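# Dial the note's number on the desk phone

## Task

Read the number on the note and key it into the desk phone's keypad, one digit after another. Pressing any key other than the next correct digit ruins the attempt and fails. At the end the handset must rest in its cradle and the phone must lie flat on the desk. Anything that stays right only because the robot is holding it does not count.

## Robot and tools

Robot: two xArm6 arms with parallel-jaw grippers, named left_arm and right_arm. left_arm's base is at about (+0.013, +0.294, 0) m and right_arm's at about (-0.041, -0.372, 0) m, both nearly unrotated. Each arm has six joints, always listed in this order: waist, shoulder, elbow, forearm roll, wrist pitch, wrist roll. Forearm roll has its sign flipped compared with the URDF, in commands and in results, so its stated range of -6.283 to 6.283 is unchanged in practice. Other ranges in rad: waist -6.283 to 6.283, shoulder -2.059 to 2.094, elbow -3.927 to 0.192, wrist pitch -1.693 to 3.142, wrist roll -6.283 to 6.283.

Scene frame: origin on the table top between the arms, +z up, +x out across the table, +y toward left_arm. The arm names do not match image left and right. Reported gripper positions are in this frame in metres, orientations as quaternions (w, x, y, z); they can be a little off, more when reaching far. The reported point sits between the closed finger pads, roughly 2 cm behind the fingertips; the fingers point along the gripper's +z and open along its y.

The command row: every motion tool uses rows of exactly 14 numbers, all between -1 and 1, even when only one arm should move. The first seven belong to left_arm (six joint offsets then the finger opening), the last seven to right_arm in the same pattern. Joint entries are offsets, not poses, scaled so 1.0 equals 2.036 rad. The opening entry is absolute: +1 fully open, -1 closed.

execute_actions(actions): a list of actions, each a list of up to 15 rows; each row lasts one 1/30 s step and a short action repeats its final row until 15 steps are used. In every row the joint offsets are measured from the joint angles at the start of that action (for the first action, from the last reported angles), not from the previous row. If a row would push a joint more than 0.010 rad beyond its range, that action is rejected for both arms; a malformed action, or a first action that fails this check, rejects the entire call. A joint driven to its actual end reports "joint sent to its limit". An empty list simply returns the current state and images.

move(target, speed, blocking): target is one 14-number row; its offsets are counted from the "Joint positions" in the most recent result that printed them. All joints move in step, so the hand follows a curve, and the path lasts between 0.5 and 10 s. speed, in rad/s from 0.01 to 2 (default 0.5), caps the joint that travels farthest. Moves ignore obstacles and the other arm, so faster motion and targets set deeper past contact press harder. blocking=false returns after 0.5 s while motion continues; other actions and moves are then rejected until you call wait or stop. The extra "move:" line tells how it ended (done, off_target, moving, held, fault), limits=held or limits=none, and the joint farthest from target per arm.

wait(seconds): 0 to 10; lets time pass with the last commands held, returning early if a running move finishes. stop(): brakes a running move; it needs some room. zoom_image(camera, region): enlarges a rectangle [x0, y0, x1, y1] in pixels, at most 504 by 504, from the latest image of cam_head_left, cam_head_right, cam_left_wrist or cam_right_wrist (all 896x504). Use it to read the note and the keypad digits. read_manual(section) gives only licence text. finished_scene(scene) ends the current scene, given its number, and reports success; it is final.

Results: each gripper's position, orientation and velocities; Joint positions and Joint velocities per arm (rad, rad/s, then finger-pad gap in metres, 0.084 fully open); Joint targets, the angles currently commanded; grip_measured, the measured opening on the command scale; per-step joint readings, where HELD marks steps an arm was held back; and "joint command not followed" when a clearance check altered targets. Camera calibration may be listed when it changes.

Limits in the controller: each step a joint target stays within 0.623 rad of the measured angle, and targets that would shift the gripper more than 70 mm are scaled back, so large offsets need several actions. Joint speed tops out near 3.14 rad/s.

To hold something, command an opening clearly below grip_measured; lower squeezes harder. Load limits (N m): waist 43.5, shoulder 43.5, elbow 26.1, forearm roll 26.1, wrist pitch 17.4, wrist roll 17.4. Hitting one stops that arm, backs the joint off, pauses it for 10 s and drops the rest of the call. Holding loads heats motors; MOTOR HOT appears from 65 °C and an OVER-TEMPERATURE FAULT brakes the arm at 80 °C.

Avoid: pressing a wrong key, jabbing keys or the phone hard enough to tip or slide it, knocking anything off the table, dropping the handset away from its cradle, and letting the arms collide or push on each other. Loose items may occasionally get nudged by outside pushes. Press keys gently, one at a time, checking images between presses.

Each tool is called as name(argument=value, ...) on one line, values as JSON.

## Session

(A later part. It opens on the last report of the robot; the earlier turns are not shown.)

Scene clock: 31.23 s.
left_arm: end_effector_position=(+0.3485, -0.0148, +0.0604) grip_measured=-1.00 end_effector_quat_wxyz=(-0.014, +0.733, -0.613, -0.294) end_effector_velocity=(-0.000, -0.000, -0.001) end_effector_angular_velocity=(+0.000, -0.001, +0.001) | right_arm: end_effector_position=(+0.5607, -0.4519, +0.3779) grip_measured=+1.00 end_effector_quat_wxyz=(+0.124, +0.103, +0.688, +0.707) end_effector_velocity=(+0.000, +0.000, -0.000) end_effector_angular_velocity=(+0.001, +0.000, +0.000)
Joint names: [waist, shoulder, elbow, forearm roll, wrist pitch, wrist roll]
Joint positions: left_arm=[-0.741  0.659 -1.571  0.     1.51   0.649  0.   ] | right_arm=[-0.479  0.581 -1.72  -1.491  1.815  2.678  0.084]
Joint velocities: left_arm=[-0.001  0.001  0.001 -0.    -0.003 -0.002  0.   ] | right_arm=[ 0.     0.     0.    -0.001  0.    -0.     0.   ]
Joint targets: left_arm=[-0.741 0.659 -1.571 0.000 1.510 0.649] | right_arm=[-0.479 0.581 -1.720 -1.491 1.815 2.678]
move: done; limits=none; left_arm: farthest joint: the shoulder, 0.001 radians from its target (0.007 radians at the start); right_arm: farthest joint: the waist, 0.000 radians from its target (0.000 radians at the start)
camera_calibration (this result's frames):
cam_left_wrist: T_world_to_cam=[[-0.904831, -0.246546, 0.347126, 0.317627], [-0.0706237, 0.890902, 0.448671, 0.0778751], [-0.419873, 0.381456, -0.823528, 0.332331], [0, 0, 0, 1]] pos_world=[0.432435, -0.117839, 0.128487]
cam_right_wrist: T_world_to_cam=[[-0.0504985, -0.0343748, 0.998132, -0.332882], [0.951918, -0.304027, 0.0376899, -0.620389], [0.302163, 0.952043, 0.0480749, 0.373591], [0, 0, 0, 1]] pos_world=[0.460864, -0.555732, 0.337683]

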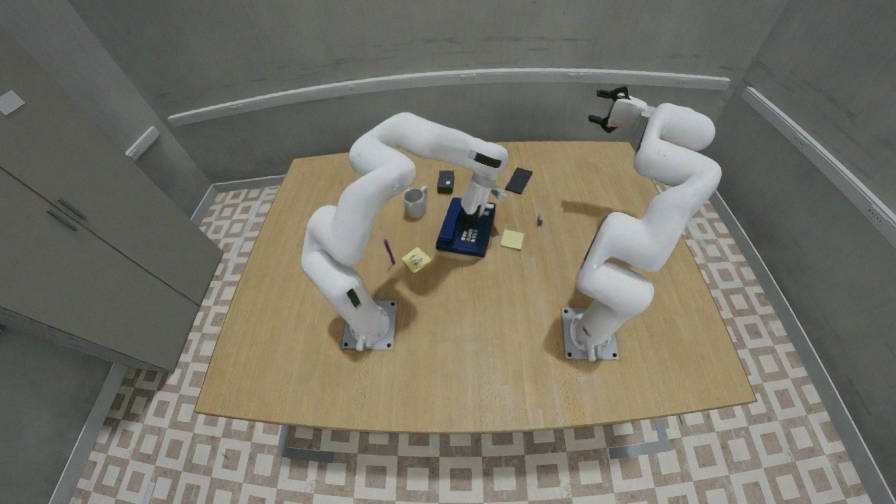

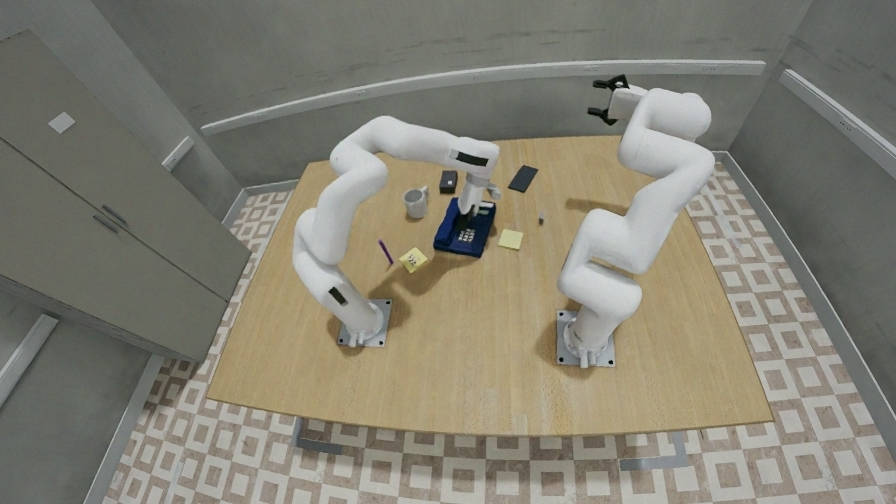

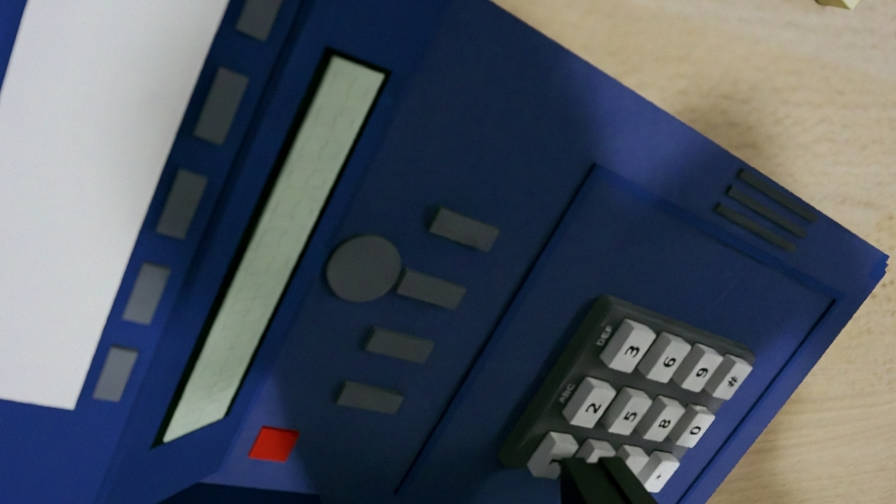

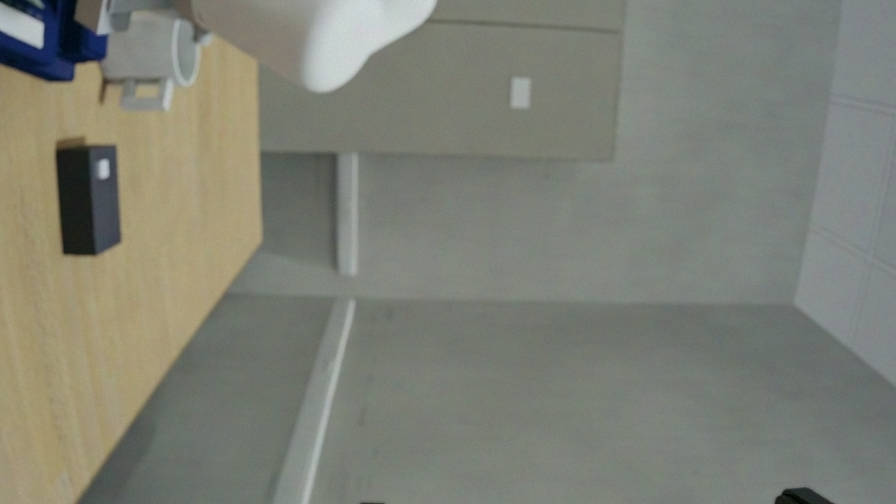

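move(target=[0.0012,0.004,-0.0068,0,0.0028,0,-1,0,0,0,0,0,0,1], speed=0.03)

move(target=[0,0.0019,0.0006,0,-0.0025,0,-1,0,0,0,0,0,0,1], speed=0.02)

zoom_image(camera="cam_left_wrist", region=[440,354,720,504])

Scene clock: 34.53 s.
left_arm: end_effector_position=(+0.3510, -0.0156, +0.0604) grip_measured=-1.00 end_effector_quat_wxyz=(-0.013, +0.734, -0.612, -0.294) end_effector_velocity=(+0.001, -0.001, +0.000) end_effector_angular_velocity=(-0.000, -0.002, -0.001) | right_arm: end_effector_position=(+0.5607, -0.4519, +0.3779) grip_measured=+1.00 end_effector_quat_wxyz=(+0.124, +0.103, +0.688, +0.707) end_effector_velocity=(+0.000, -0.000, -0.000) end_effector_angular_velocity=(-0.001, -0.000, -0.002)
Joint names: [waist, shoulder, elbow, forearm roll, wrist pitch, wrist roll]
Joint positions: left_arm=[-0.738  0.667 -1.584  0.     1.516  0.649  0.   ] | right_arm=[-0.479  0.581 -1.72  -1.491  1.815  2.678  0.084]
Joint velocities: left_arm=[-0.001  0.001 -0.004 -0.001  0.001 -0.     0.   ] | right_arm=[-0.     0.    -0.001 -0.    -0.002  0.     0.   ]
Joint targets: left_arm=[-0.738 0.667 -1.585 0.000 1.516 0.649] | right_arm=[-0.479 0.581 -1.720 -1.491 1.815 2.678]
move: done; limits=none; left_arm: farthest joint: the shoulder, 0.001 radians from its target (0.008 radians at the start); right_arm: farthest joint: the waist, 0.000 radians from its target (0.000 radians at the start)
camera_calibration (this result's frames):
cam_left_wrist: T_world_to_cam=[[-0.904235, -0.248717, 0.34713, 0.319418], [-0.0727587, 0.890729, 0.448674, 0.0794746], [-0.420792, 0.38045, -0.823524, 0.334014], [0, 0, 0, 1]] pos_world=[0.435162, -0.118421, 0.128531]
cam_right_wrist: T_world_to_cam=[[-0.0504986, -0.0343748, 0.998132, -0.332882], [0.951918, -0.304027, 0.03769, -0.620389], [0.302163, 0.952043, 0.0480749, 0.373591], [0, 0, 0, 1]] pos_world=[0.460864, -0.555732, 0.337683]

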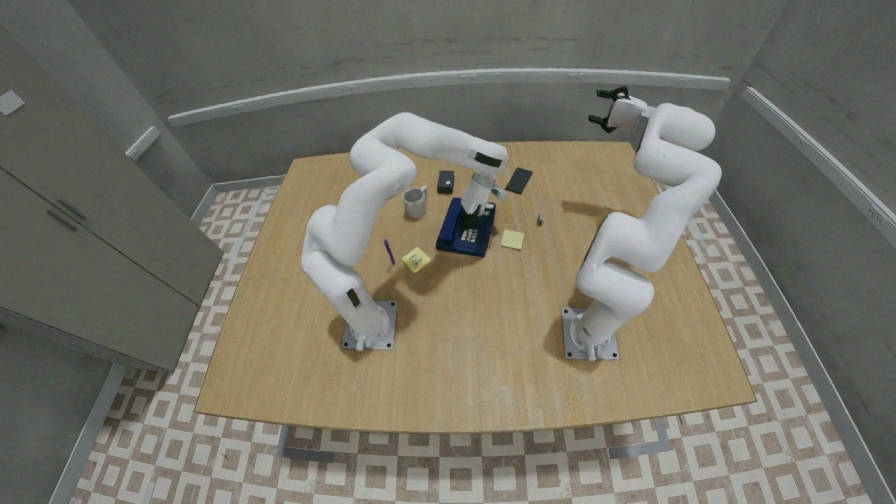

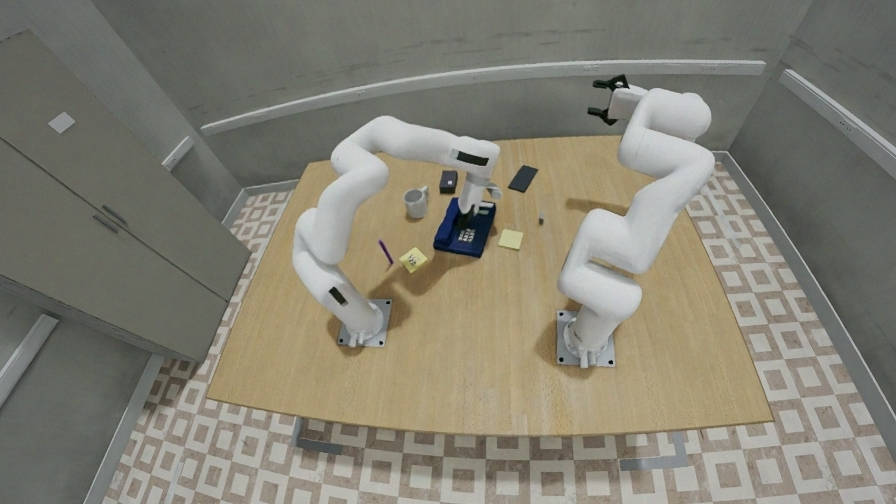

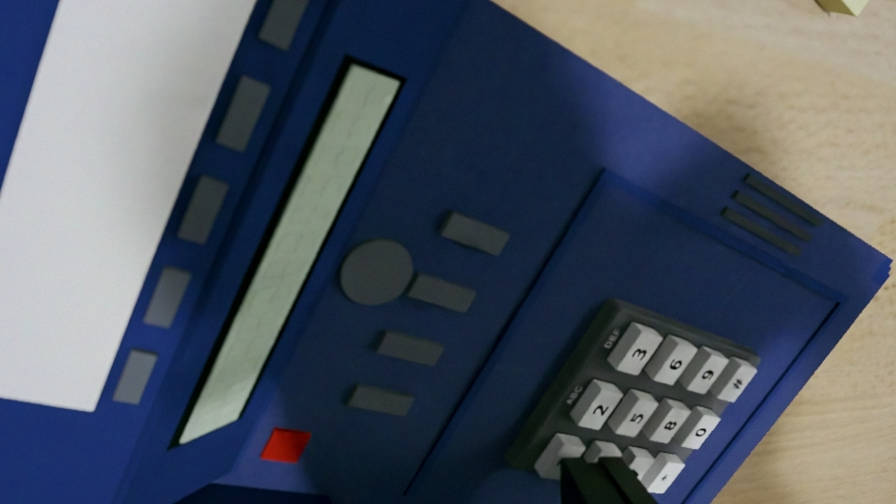

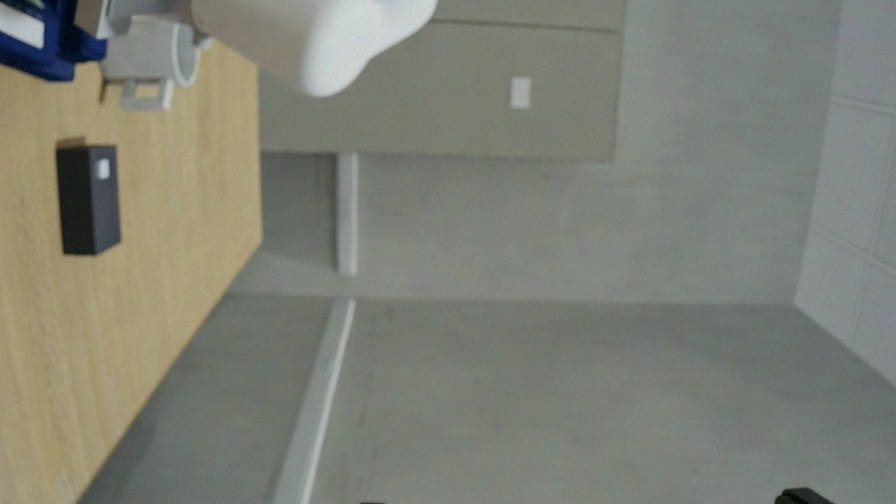

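Scene clock: 35.23 s.
left_arm: end_effector_position=(+0.3510, -0.0156, +0.0581) grip_measured=-1.00 end_effector_quat_wxyz=(-0.013, +0.734, -0.612, -0.294) end_effector_velocity=(+0.001, +0.000, -0.001) end_effector_angular_velocity=(-0.001, -0.001, +0.001) | right_arm: end_effector_position=(+0.5607, -0.4519, +0.3779) grip_measured=+1.00 end_effector_quat_wxyz=(+0.124, +0.103, +0.688, +0.707) end_effector_velocity=(+0.000, -0.000, -0.000) end_effector_angular_velocity=(+0.000, +0.001, -0.001)
Joint names: [waist, shoulder, elbow, forearm roll, wrist pitch, wrist roll]
Joint positions: left_arm=[-0.738  0.67  -1.583  0.     1.511  0.649  0.   ] | right_arm=[-0.479  0.581 -1.72  -1.491  1.815  2.678  0.084]
Joint velocities: left_arm=[ 0.001  0.001 -0.    -0.    -0.002  0.     0.   ] | right_arm=[-0.     0.     0.    -0.    -0.001  0.     0.   ]
Joint targets: left_arm=[-0.738 0.670 -1.583 0.000 1.511 0.649] | right_arm=[-0.479 0.581 -1.720 -1.491 1.815 2.678]
move: done; limits=none; left_arm: farthest joint: the shoulder, 0.001 radians from its target (0.004 radians at the start); right_arm: farthest joint: the waist, 0.000 radians from its target (0.000 radians at the start)
camera_calibration (this result's frames):
cam_left_wrist: T_world_to_cam=[[-0.904263, -0.248691, 0.347075, 0.320249], [-0.0727957, 0.890763, 0.448601, 0.0805488], [-0.420724, 0.380388, -0.823587, 0.332092], [0, 0, 0, 1]] pos_world=[0.435172, -0.118431, 0.126222]
cam_right_wrist: T_world_to_cam=[[-0.0504989, -0.0343747, 0.998132, -0.332882], [0.951918, -0.304027, 0.0376904, -0.620389], [0.302163, 0.952043, 0.0480749, 0.373591], [0, 0, 0, 1]] pos_world=[0.460864, -0.555732, 0.337683]

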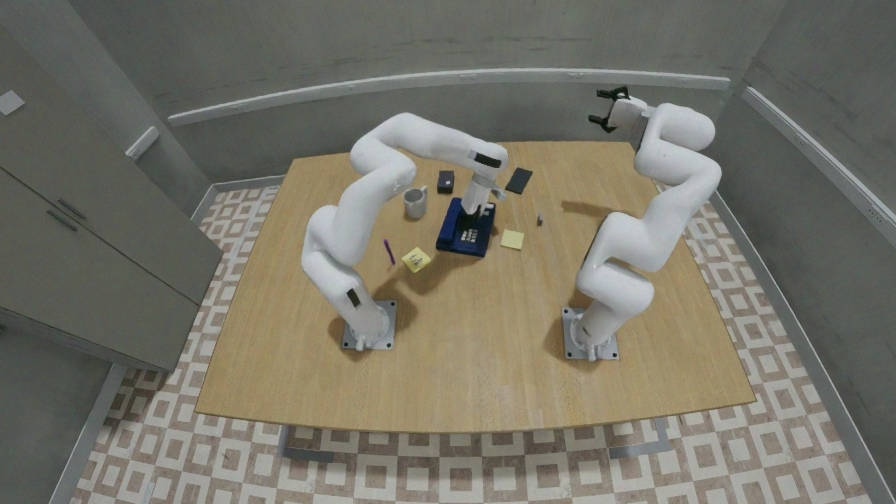

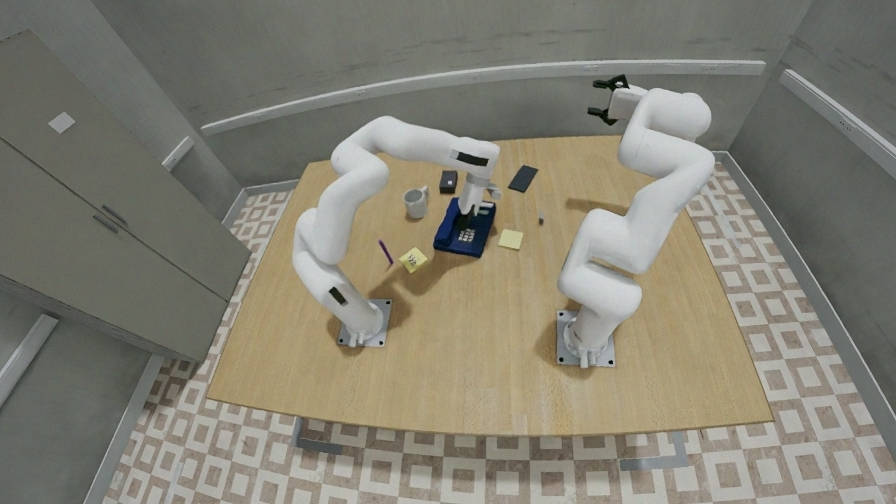

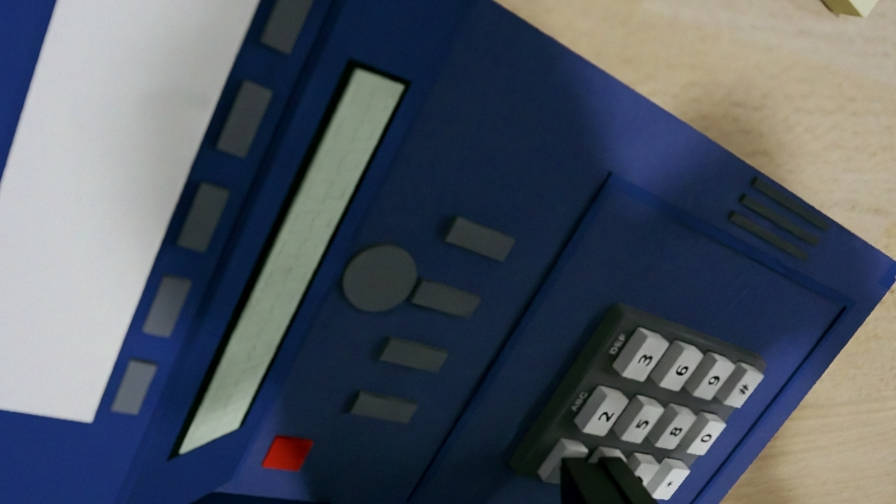

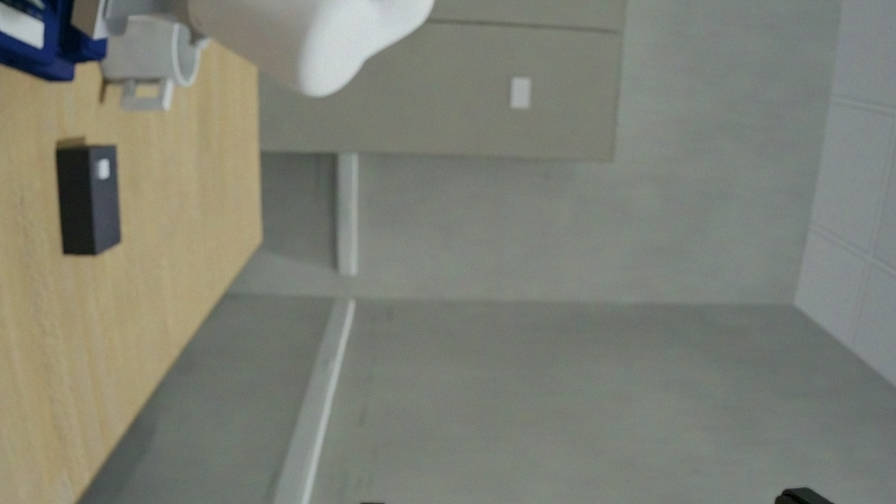

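Region (440, 354, 720, 504) of cam_left_wrist's 896x504 image, scaled by 1.800, with more detail than that image has; it fills the top 270 rows of this view, and the rest is white.

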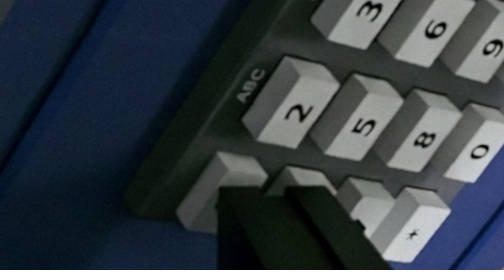

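move(target=[0,-0.0006,0.0035,0,-0.0029,0,-1,0,0,0,0,0,0,1], speed=0.02)

zoom_image(camera="cam_left_wrist", region=[440,354,720,504])

Scene clock: 38.97 s.
left_arm: end_effector_position=(+0.3502, -0.0149, +0.0566) grip_measured=-1.00 end_effector_quat_wxyz=(-0.013, +0.734, -0.612, -0.294) end_effector_velocity=(-0.000, +0.000, -0.001) end_effector_angular_velocity=(-0.001, +0.000, +0.000) | right_arm: end_effector_position=(+0.5607, -0.4519, +0.3779) grip_measured=+1.00 end_effector_quat_wxyz=(+0.124, +0.103, +0.688, +0.707) end_effector_velocity=(+0.000, -0.000, +0.000) end_effector_angular_velocity=(+0.000, -0.000, -0.000)
Joint names: [waist, shoulder, elbow, forearm roll, wrist pitch, wrist roll]
Joint positions: left_arm=[-0.738  0.669 -1.577  0.     1.505  0.649  0.   ] | right_arm=[-0.479  0.581 -1.72  -1.491  1.815  2.678  0.084]
Joint velocities: left_arm=[ 0.    -0.     0.003  0.001 -0.003  0.     0.   ] | right_arm=[ 0. -0. -0. -0. -0.  0.  0.]
Joint targets: left_arm=[-0.738 0.669 -1.576 0.000 1.505 0.649] | right_arm=[-0.479 0.581 -1.720 -1.491 1.815 2.678]
move: done; limits=none; left_arm: farthest joint: the elbow, 0.001 radians from its target (0.007 radians at the start); right_arm: farthest joint: the waist, 0.000 radians from its target (0.000 radians at the start)
camera_calibration (this result's frames):
cam_left_wrist: T_world_to_cam=[[-0.904301, -0.248658, 0.347, 0.320278], [-0.0728464, 0.890807, 0.448504, 0.0805781], [-0.420634, 0.380305, -0.823671, 0.330231], [0, 0, 0, 1]] pos_world=[0.434404, -0.117729, 0.124726]
cam_right_wrist: T_world_to_cam=[[-0.0504991, -0.0343747, 0.998132, -0.332882], [0.951918, -0.304027, 0.0376905, -0.62039], [0.302163, 0.952043, 0.048075, 0.373591], [0, 0, 0, 1]] pos_world=[0.460864, -0.555732, 0.337683]

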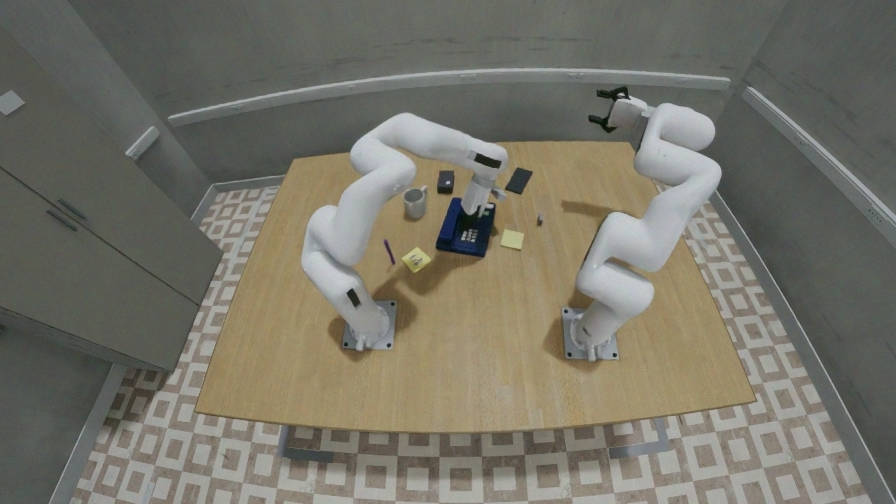

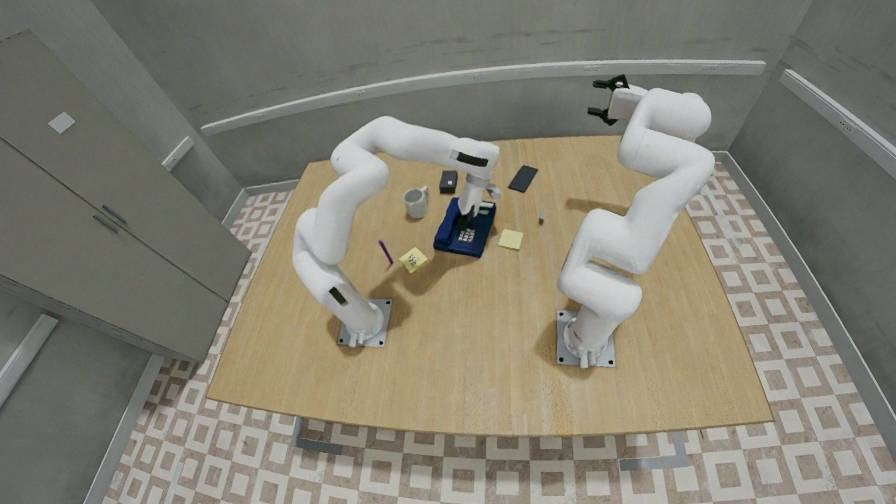

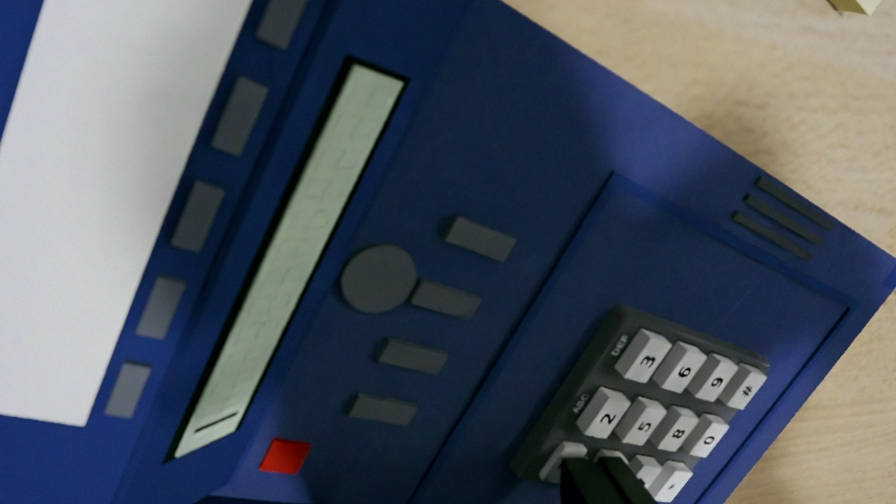

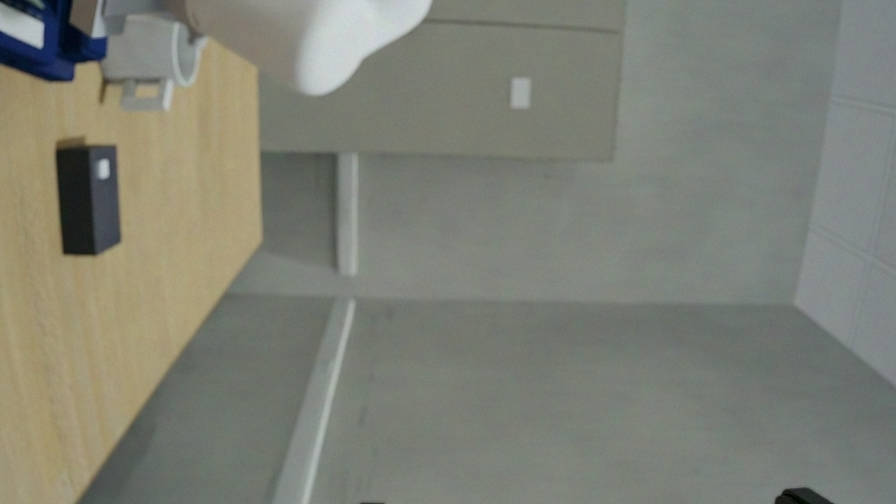

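Region (440, 354, 720, 504) of cam_left_wrist's 896x504 image, scaled by 1.800, with more detail than that image has; it fills the top 270 rows of this view, and the rest is white.

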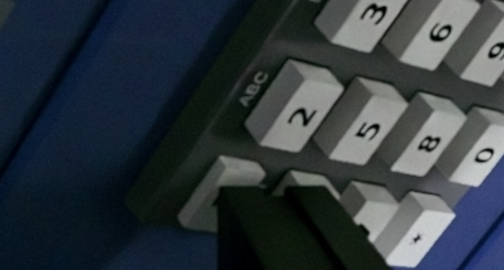

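move(target=[0,-0.0059,-0.0019,0,0.0078,0,-1,0,0,0,0,0,0,1], speed=0.05)

move(target=[-0.031,-0.025,0.0428,0,-0.0178,0,-1,0,0,0,0,0,0,1], speed=0.15)

Scene clock: 44.83 s.
left_arm: end_effector_position=(+0.3502, -0.0149, +0.0641) grip_measured=-1.00 end_effector_quat_wxyz=(-0.013, +0.734, -0.612, -0.294) end_effector_velocity=(-0.000, -0.000, +0.001) end_effector_angular_velocity=(-0.000, +0.001, +0.001) | right_arm: end_effector_position=(+0.5607, -0.4519, +0.3779) grip_measured=+1.00 end_effector_quat_wxyz=(+0.124, +0.103, +0.688, +0.707) end_effector_velocity=(-0.000, +0.000, +0.001) end_effector_angular_velocity=(-0.001, -0.001, +0.000)
Joint names: [waist, shoulder, elbow, forearm roll, wrist pitch, wrist roll]
Joint positions: left_arm=[-0.738  0.657 -1.58   0.     1.521  0.649  0.   ] | right_arm=[-0.479  0.581 -1.72  -1.491  1.815  2.678  0.084]
Joint velocities: left_arm=[-0.    -0.001 -0.     0.001  0.001 -0.001  0.   ] | right_arm=[ 0.    -0.002 -0.     0.     0.     0.     0.   ]
Joint targets: left_arm=[-0.738 0.657 -1.580 0.000 1.521 0.649] | right_arm=[-0.479 0.581 -1.720 -1.491 1.815 2.678]
move: done; limits=none; left_arm: farthest joint: the elbow, 0.001 radians from its target (0.005 radians at the start); right_arm: farthest joint: the waist, 0.000 radians from its target (0.000 radians at the start)
camera_calibration (this result's frames):
cam_left_wrist: T_world_to_cam=[[-0.904251, -0.2487, 0.347101, 0.317635], [-0.0727764, 0.890748, 0.448632, 0.0771617], [-0.420754, 0.380415, -0.823559, 0.336449], [0, 0, 0, 1]] pos_world=[0.4344, -0.117726, 0.132217]
cam_right_wrist: T_world_to_cam=[[-0.0504992, -0.0343748, 0.998132, -0.332882], [0.951918, -0.304027, 0.0376906, -0.62039], [0.302163, 0.952043, 0.048075, 0.373591], [0, 0, 0, 1]] pos_world=[0.460864, -0.555732, 0.337683]

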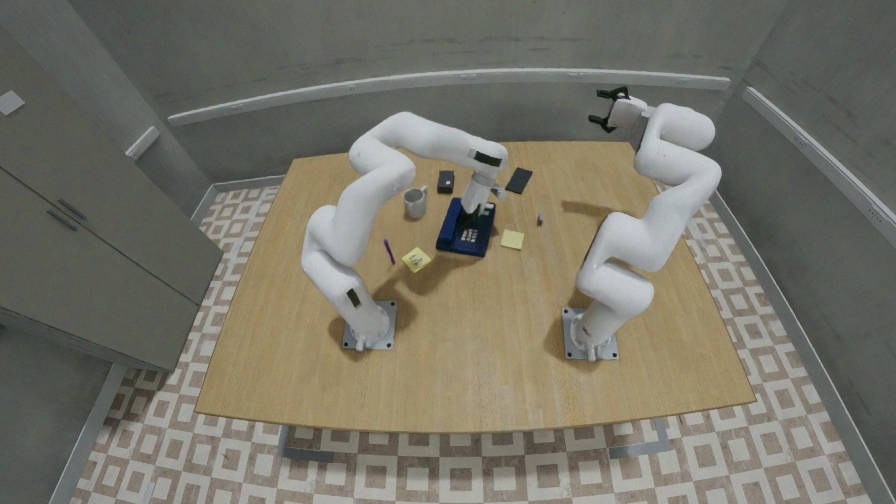

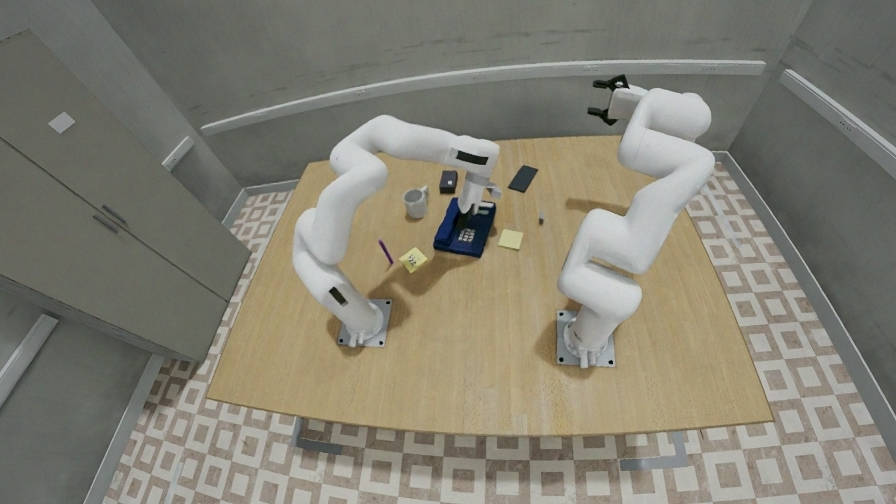

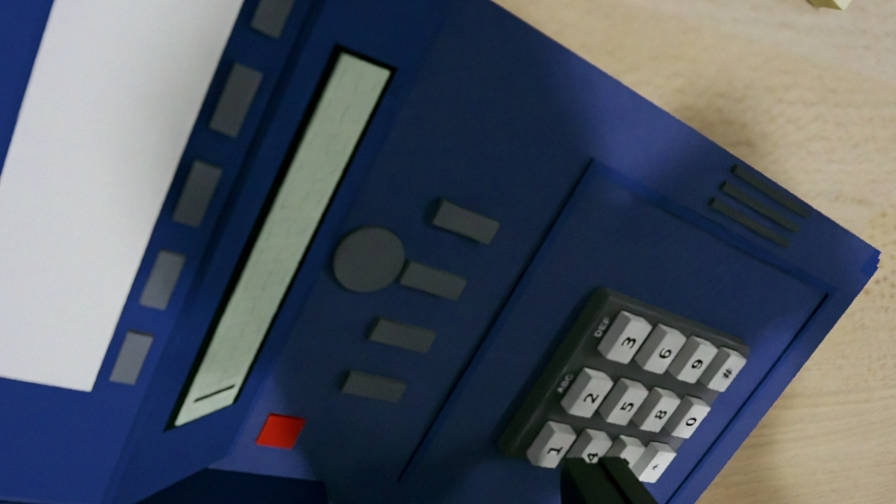

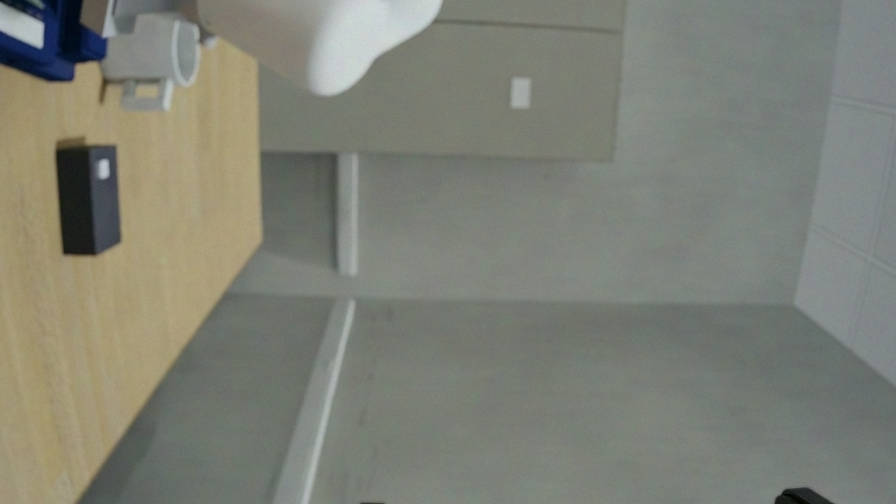

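Scene clock: 45.87 s.
left_arm: end_effector_position=(+0.3195, -0.0243, +0.0633) grip_measured=-1.00 end_effector_quat_wxyz=(-0.022, +0.714, -0.635, -0.294) end_effector_velocity=(-0.002, -0.001, -0.000) end_effector_angular_velocity=(+0.000, +0.000, -0.003) | right_arm: end_effector_position=(+0.5607, -0.4519, +0.3779) grip_measured=+1.00 end_effector_quat_wxyz=(+0.124, +0.103, +0.688, +0.707) end_effector_velocity=(-0.000, +0.000, -0.000) end_effector_angular_velocity=(+0.000, -0.000, +0.000)
Joint names: [waist, shoulder, elbow, forearm roll, wrist pitch, wrist roll]
Joint positions: left_arm=[-0.801  0.606 -1.493  0.     1.485  0.649  0.   ] | right_arm=[-0.479  0.581 -1.72  -1.491  1.815  2.678  0.084]
Joint velocities: left_arm=[-0.004 -0.002  0.003  0.001 -0.001 -0.001  0.   ] | right_arm=[ 0.  0. -0.  0.  0. -0.  0.]
Joint targets: left_arm=[-0.801 0.606 -1.493 0.000 1.485 0.649] | right_arm=[-0.479 0.581 -1.720 -1.491 1.815 2.678]
move: done; limits=none; left_arm: farthest joint: the elbow, 0.001 radians from its target (0.087 radians at the start); right_arm: farthest joint: the waist, 0.000 radians from its target (0.000 radians at the start)
camera_calibration (this result's frames):
cam_left_wrist: T_world_to_cam=[[-0.918071, -0.191534, 0.347075, 0.293568], [-0.0168143, 0.893557, 0.448634, 0.0658368], [-0.39606, 0.406042, -0.823569, 0.319205], [0, 0, 0, 1]] pos_world=[0.397047, -0.132211, 0.131461]
cam_right_wrist: T_world_to_cam=[[-0.050499, -0.0343748, 0.998132, -0.332882], [0.951918, -0.304027, 0.0376904, -0.62039], [0.302163, 0.952043, 0.048075, 0.373591], [0, 0, 0, 1]] pos_world=[0.460864, -0.555732, 0.337683]

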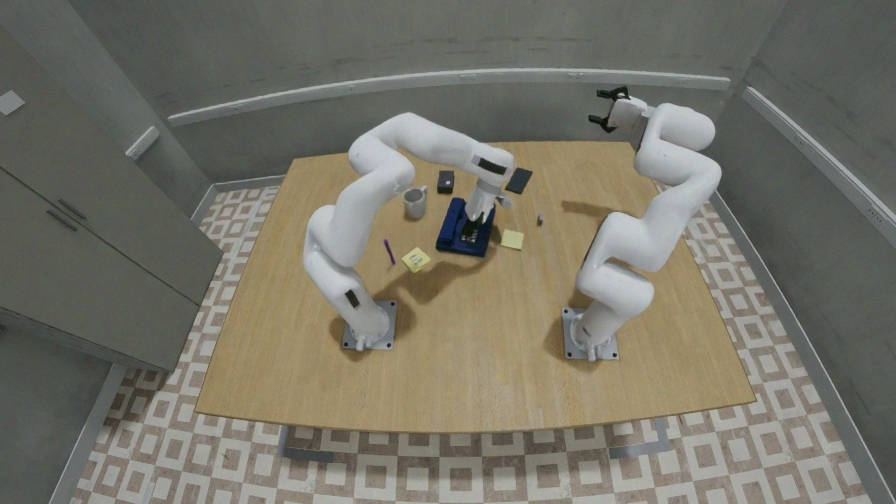

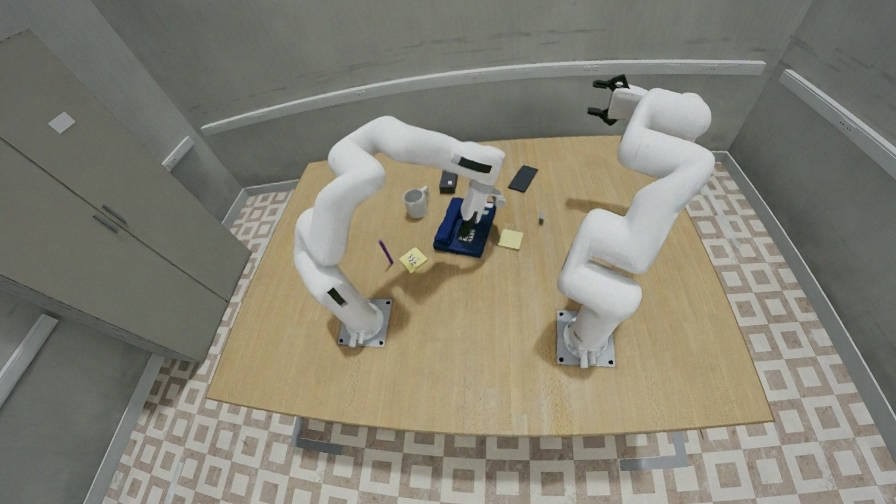

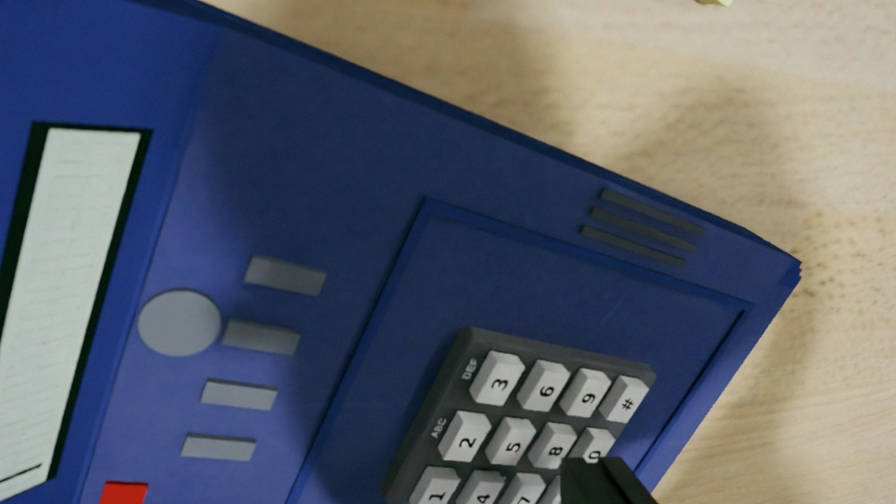

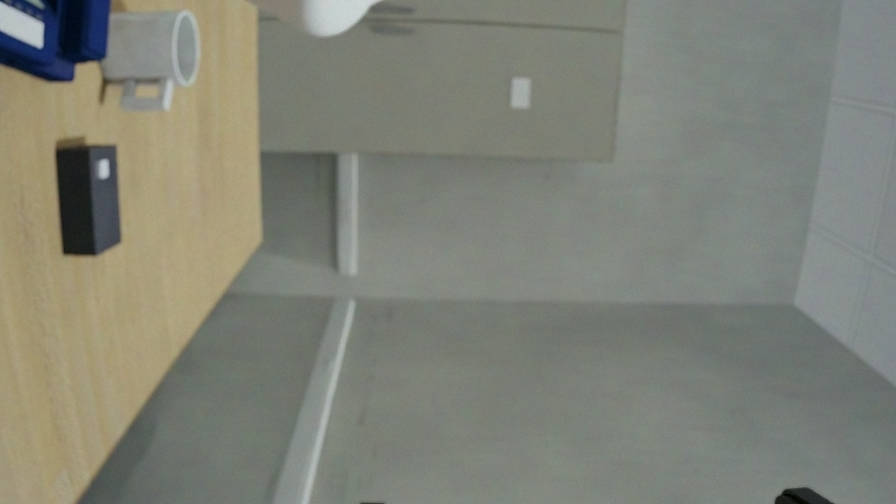

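move(target=[0,0.0055,0.0017,0,-0.0072,0,-1,0,0,0,0,0,0,1], speed=0.025)

zoom_image(camera="cam_left_wrist", region=[440,354,720,504])

Scene clock: 50.63 s.
left_arm: end_effector_position=(+0.3195, -0.0243, +0.0566) grip_measured=-1.00 end_effector_quat_wxyz=(-0.022, +0.714, -0.635, -0.294) end_effector_velocity=(+0.000, -0.001, -0.001) end_effector_angular_velocity=(-0.001, -0.001, -0.002) | right_arm: end_effector_position=(+0.5607, -0.4519, +0.3779) grip_measured=+1.00 end_effector_quat_wxyz=(+0.124, +0.103, +0.688, +0.707) end_effector_velocity=(+0.000, -0.000, -0.000) end_effector_angular_velocity=(+0.001, +0.001, -0.001)
Joint names: [waist, shoulder, elbow, forearm roll, wrist pitch, wrist roll]
Joint positions: left_arm=[-0.801  0.617 -1.49   0.     1.471  0.649  0.   ] | right_arm=[-0.479  0.581 -1.72  -1.491  1.815  2.678  0.084]
Joint velocities: left_arm=[-0.001  0.002 -0.001 -0.001 -0.002  0.     0.   ] | right_arm=[-0.     0.001  0.    -0.001 -0.001 -0.     0.   ]
Joint targets: left_arm=[-0.801 0.618 -1.490 0.000 1.470 0.649] | right_arm=[-0.479 0.581 -1.720 -1.491 1.815 2.678]
move: done; limits=none; left_arm: farthest joint: the elbow, 0.001 radians from its target (0.004 radians at the start); right_arm: farthest joint: the waist, 0.000 radians from its target (0.000 radians at the start)
camera_calibration (this result's frames):
cam_left_wrist: T_world_to_cam=[[-0.918109, -0.191475, 0.347006, 0.295893], [-0.0168475, 0.893617, 0.448515, 0.0688679], [-0.39597, 0.405939, -0.823663, 0.313653], [0, 0, 0, 1]] pos_world=[0.397019, -0.13221, 0.12478]
cam_right_wrist: T_world_to_cam=[[-0.0504989, -0.034375, 0.998132, -0.332883], [0.951918, -0.304027, 0.0376903, -0.62039], [0.302163, 0.952043, 0.0480752, 0.373591], [0, 0, 0, 1]] pos_world=[0.460864, -0.555732, 0.337683]

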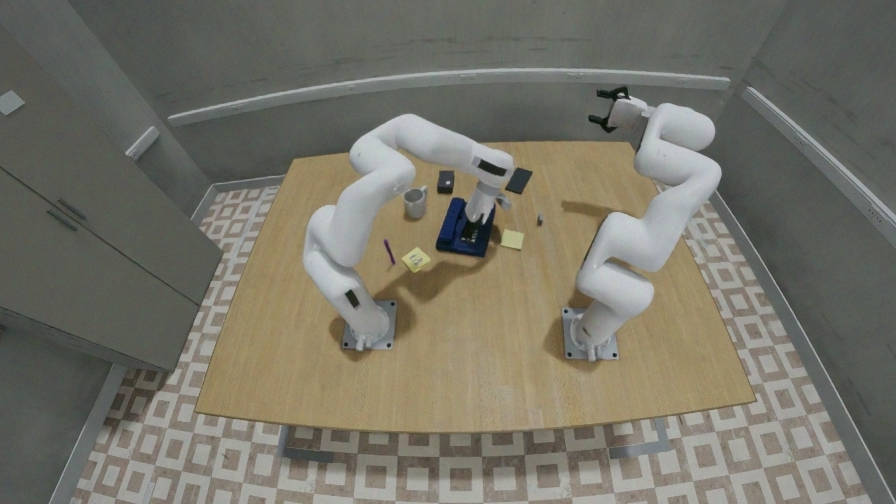

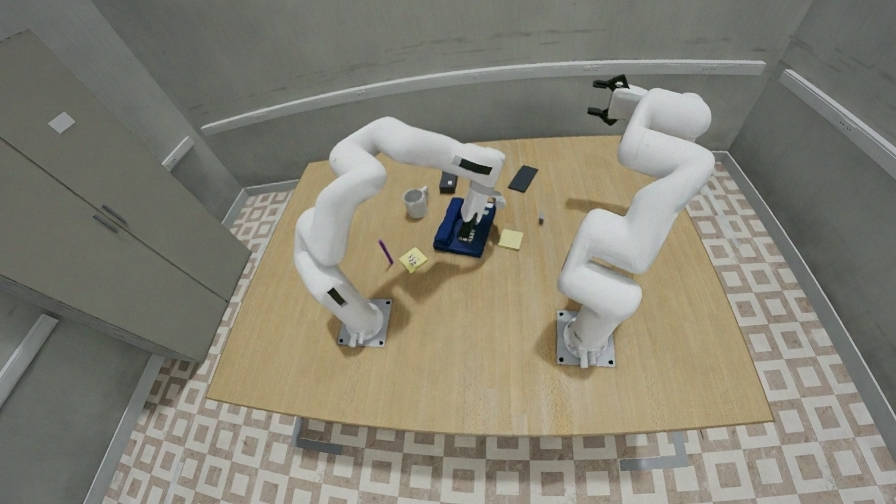

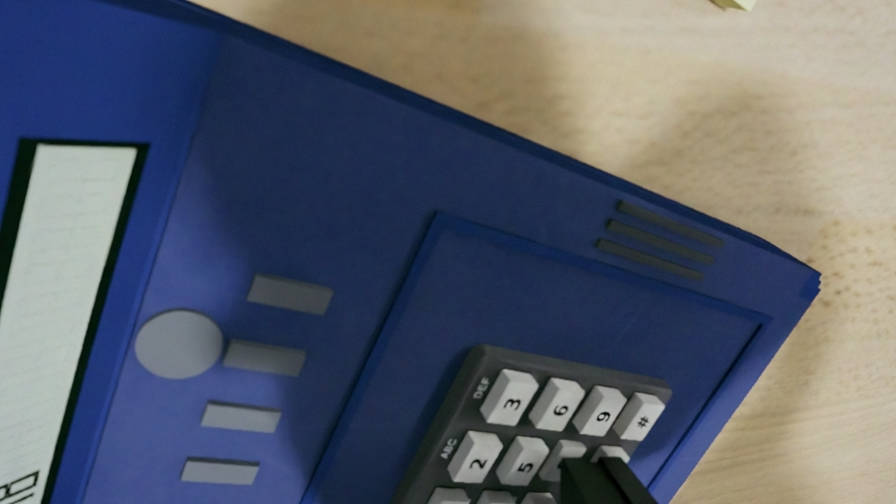

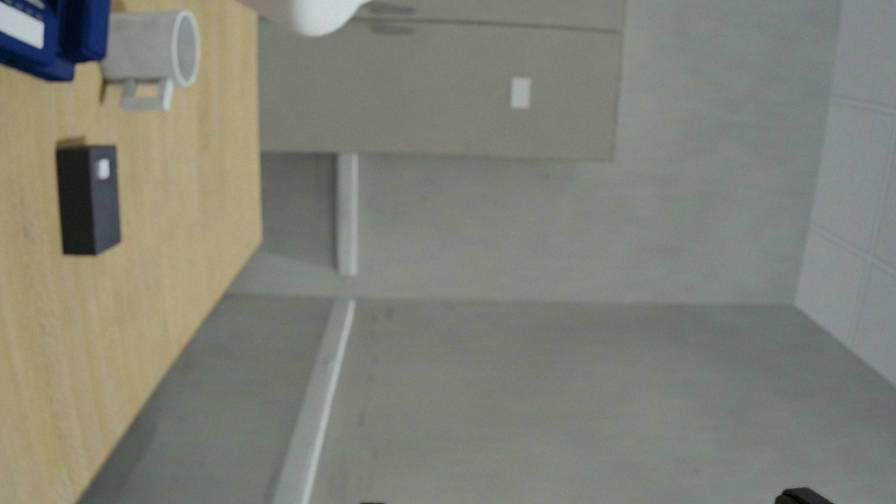

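Region (440, 354, 720, 504) of cam_left_wrist's 896x504 image, scaled by 1.800, with more detail than that image has; it fills the top 270 rows of this view, and the rest is white.

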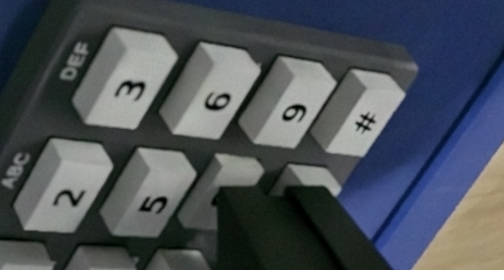

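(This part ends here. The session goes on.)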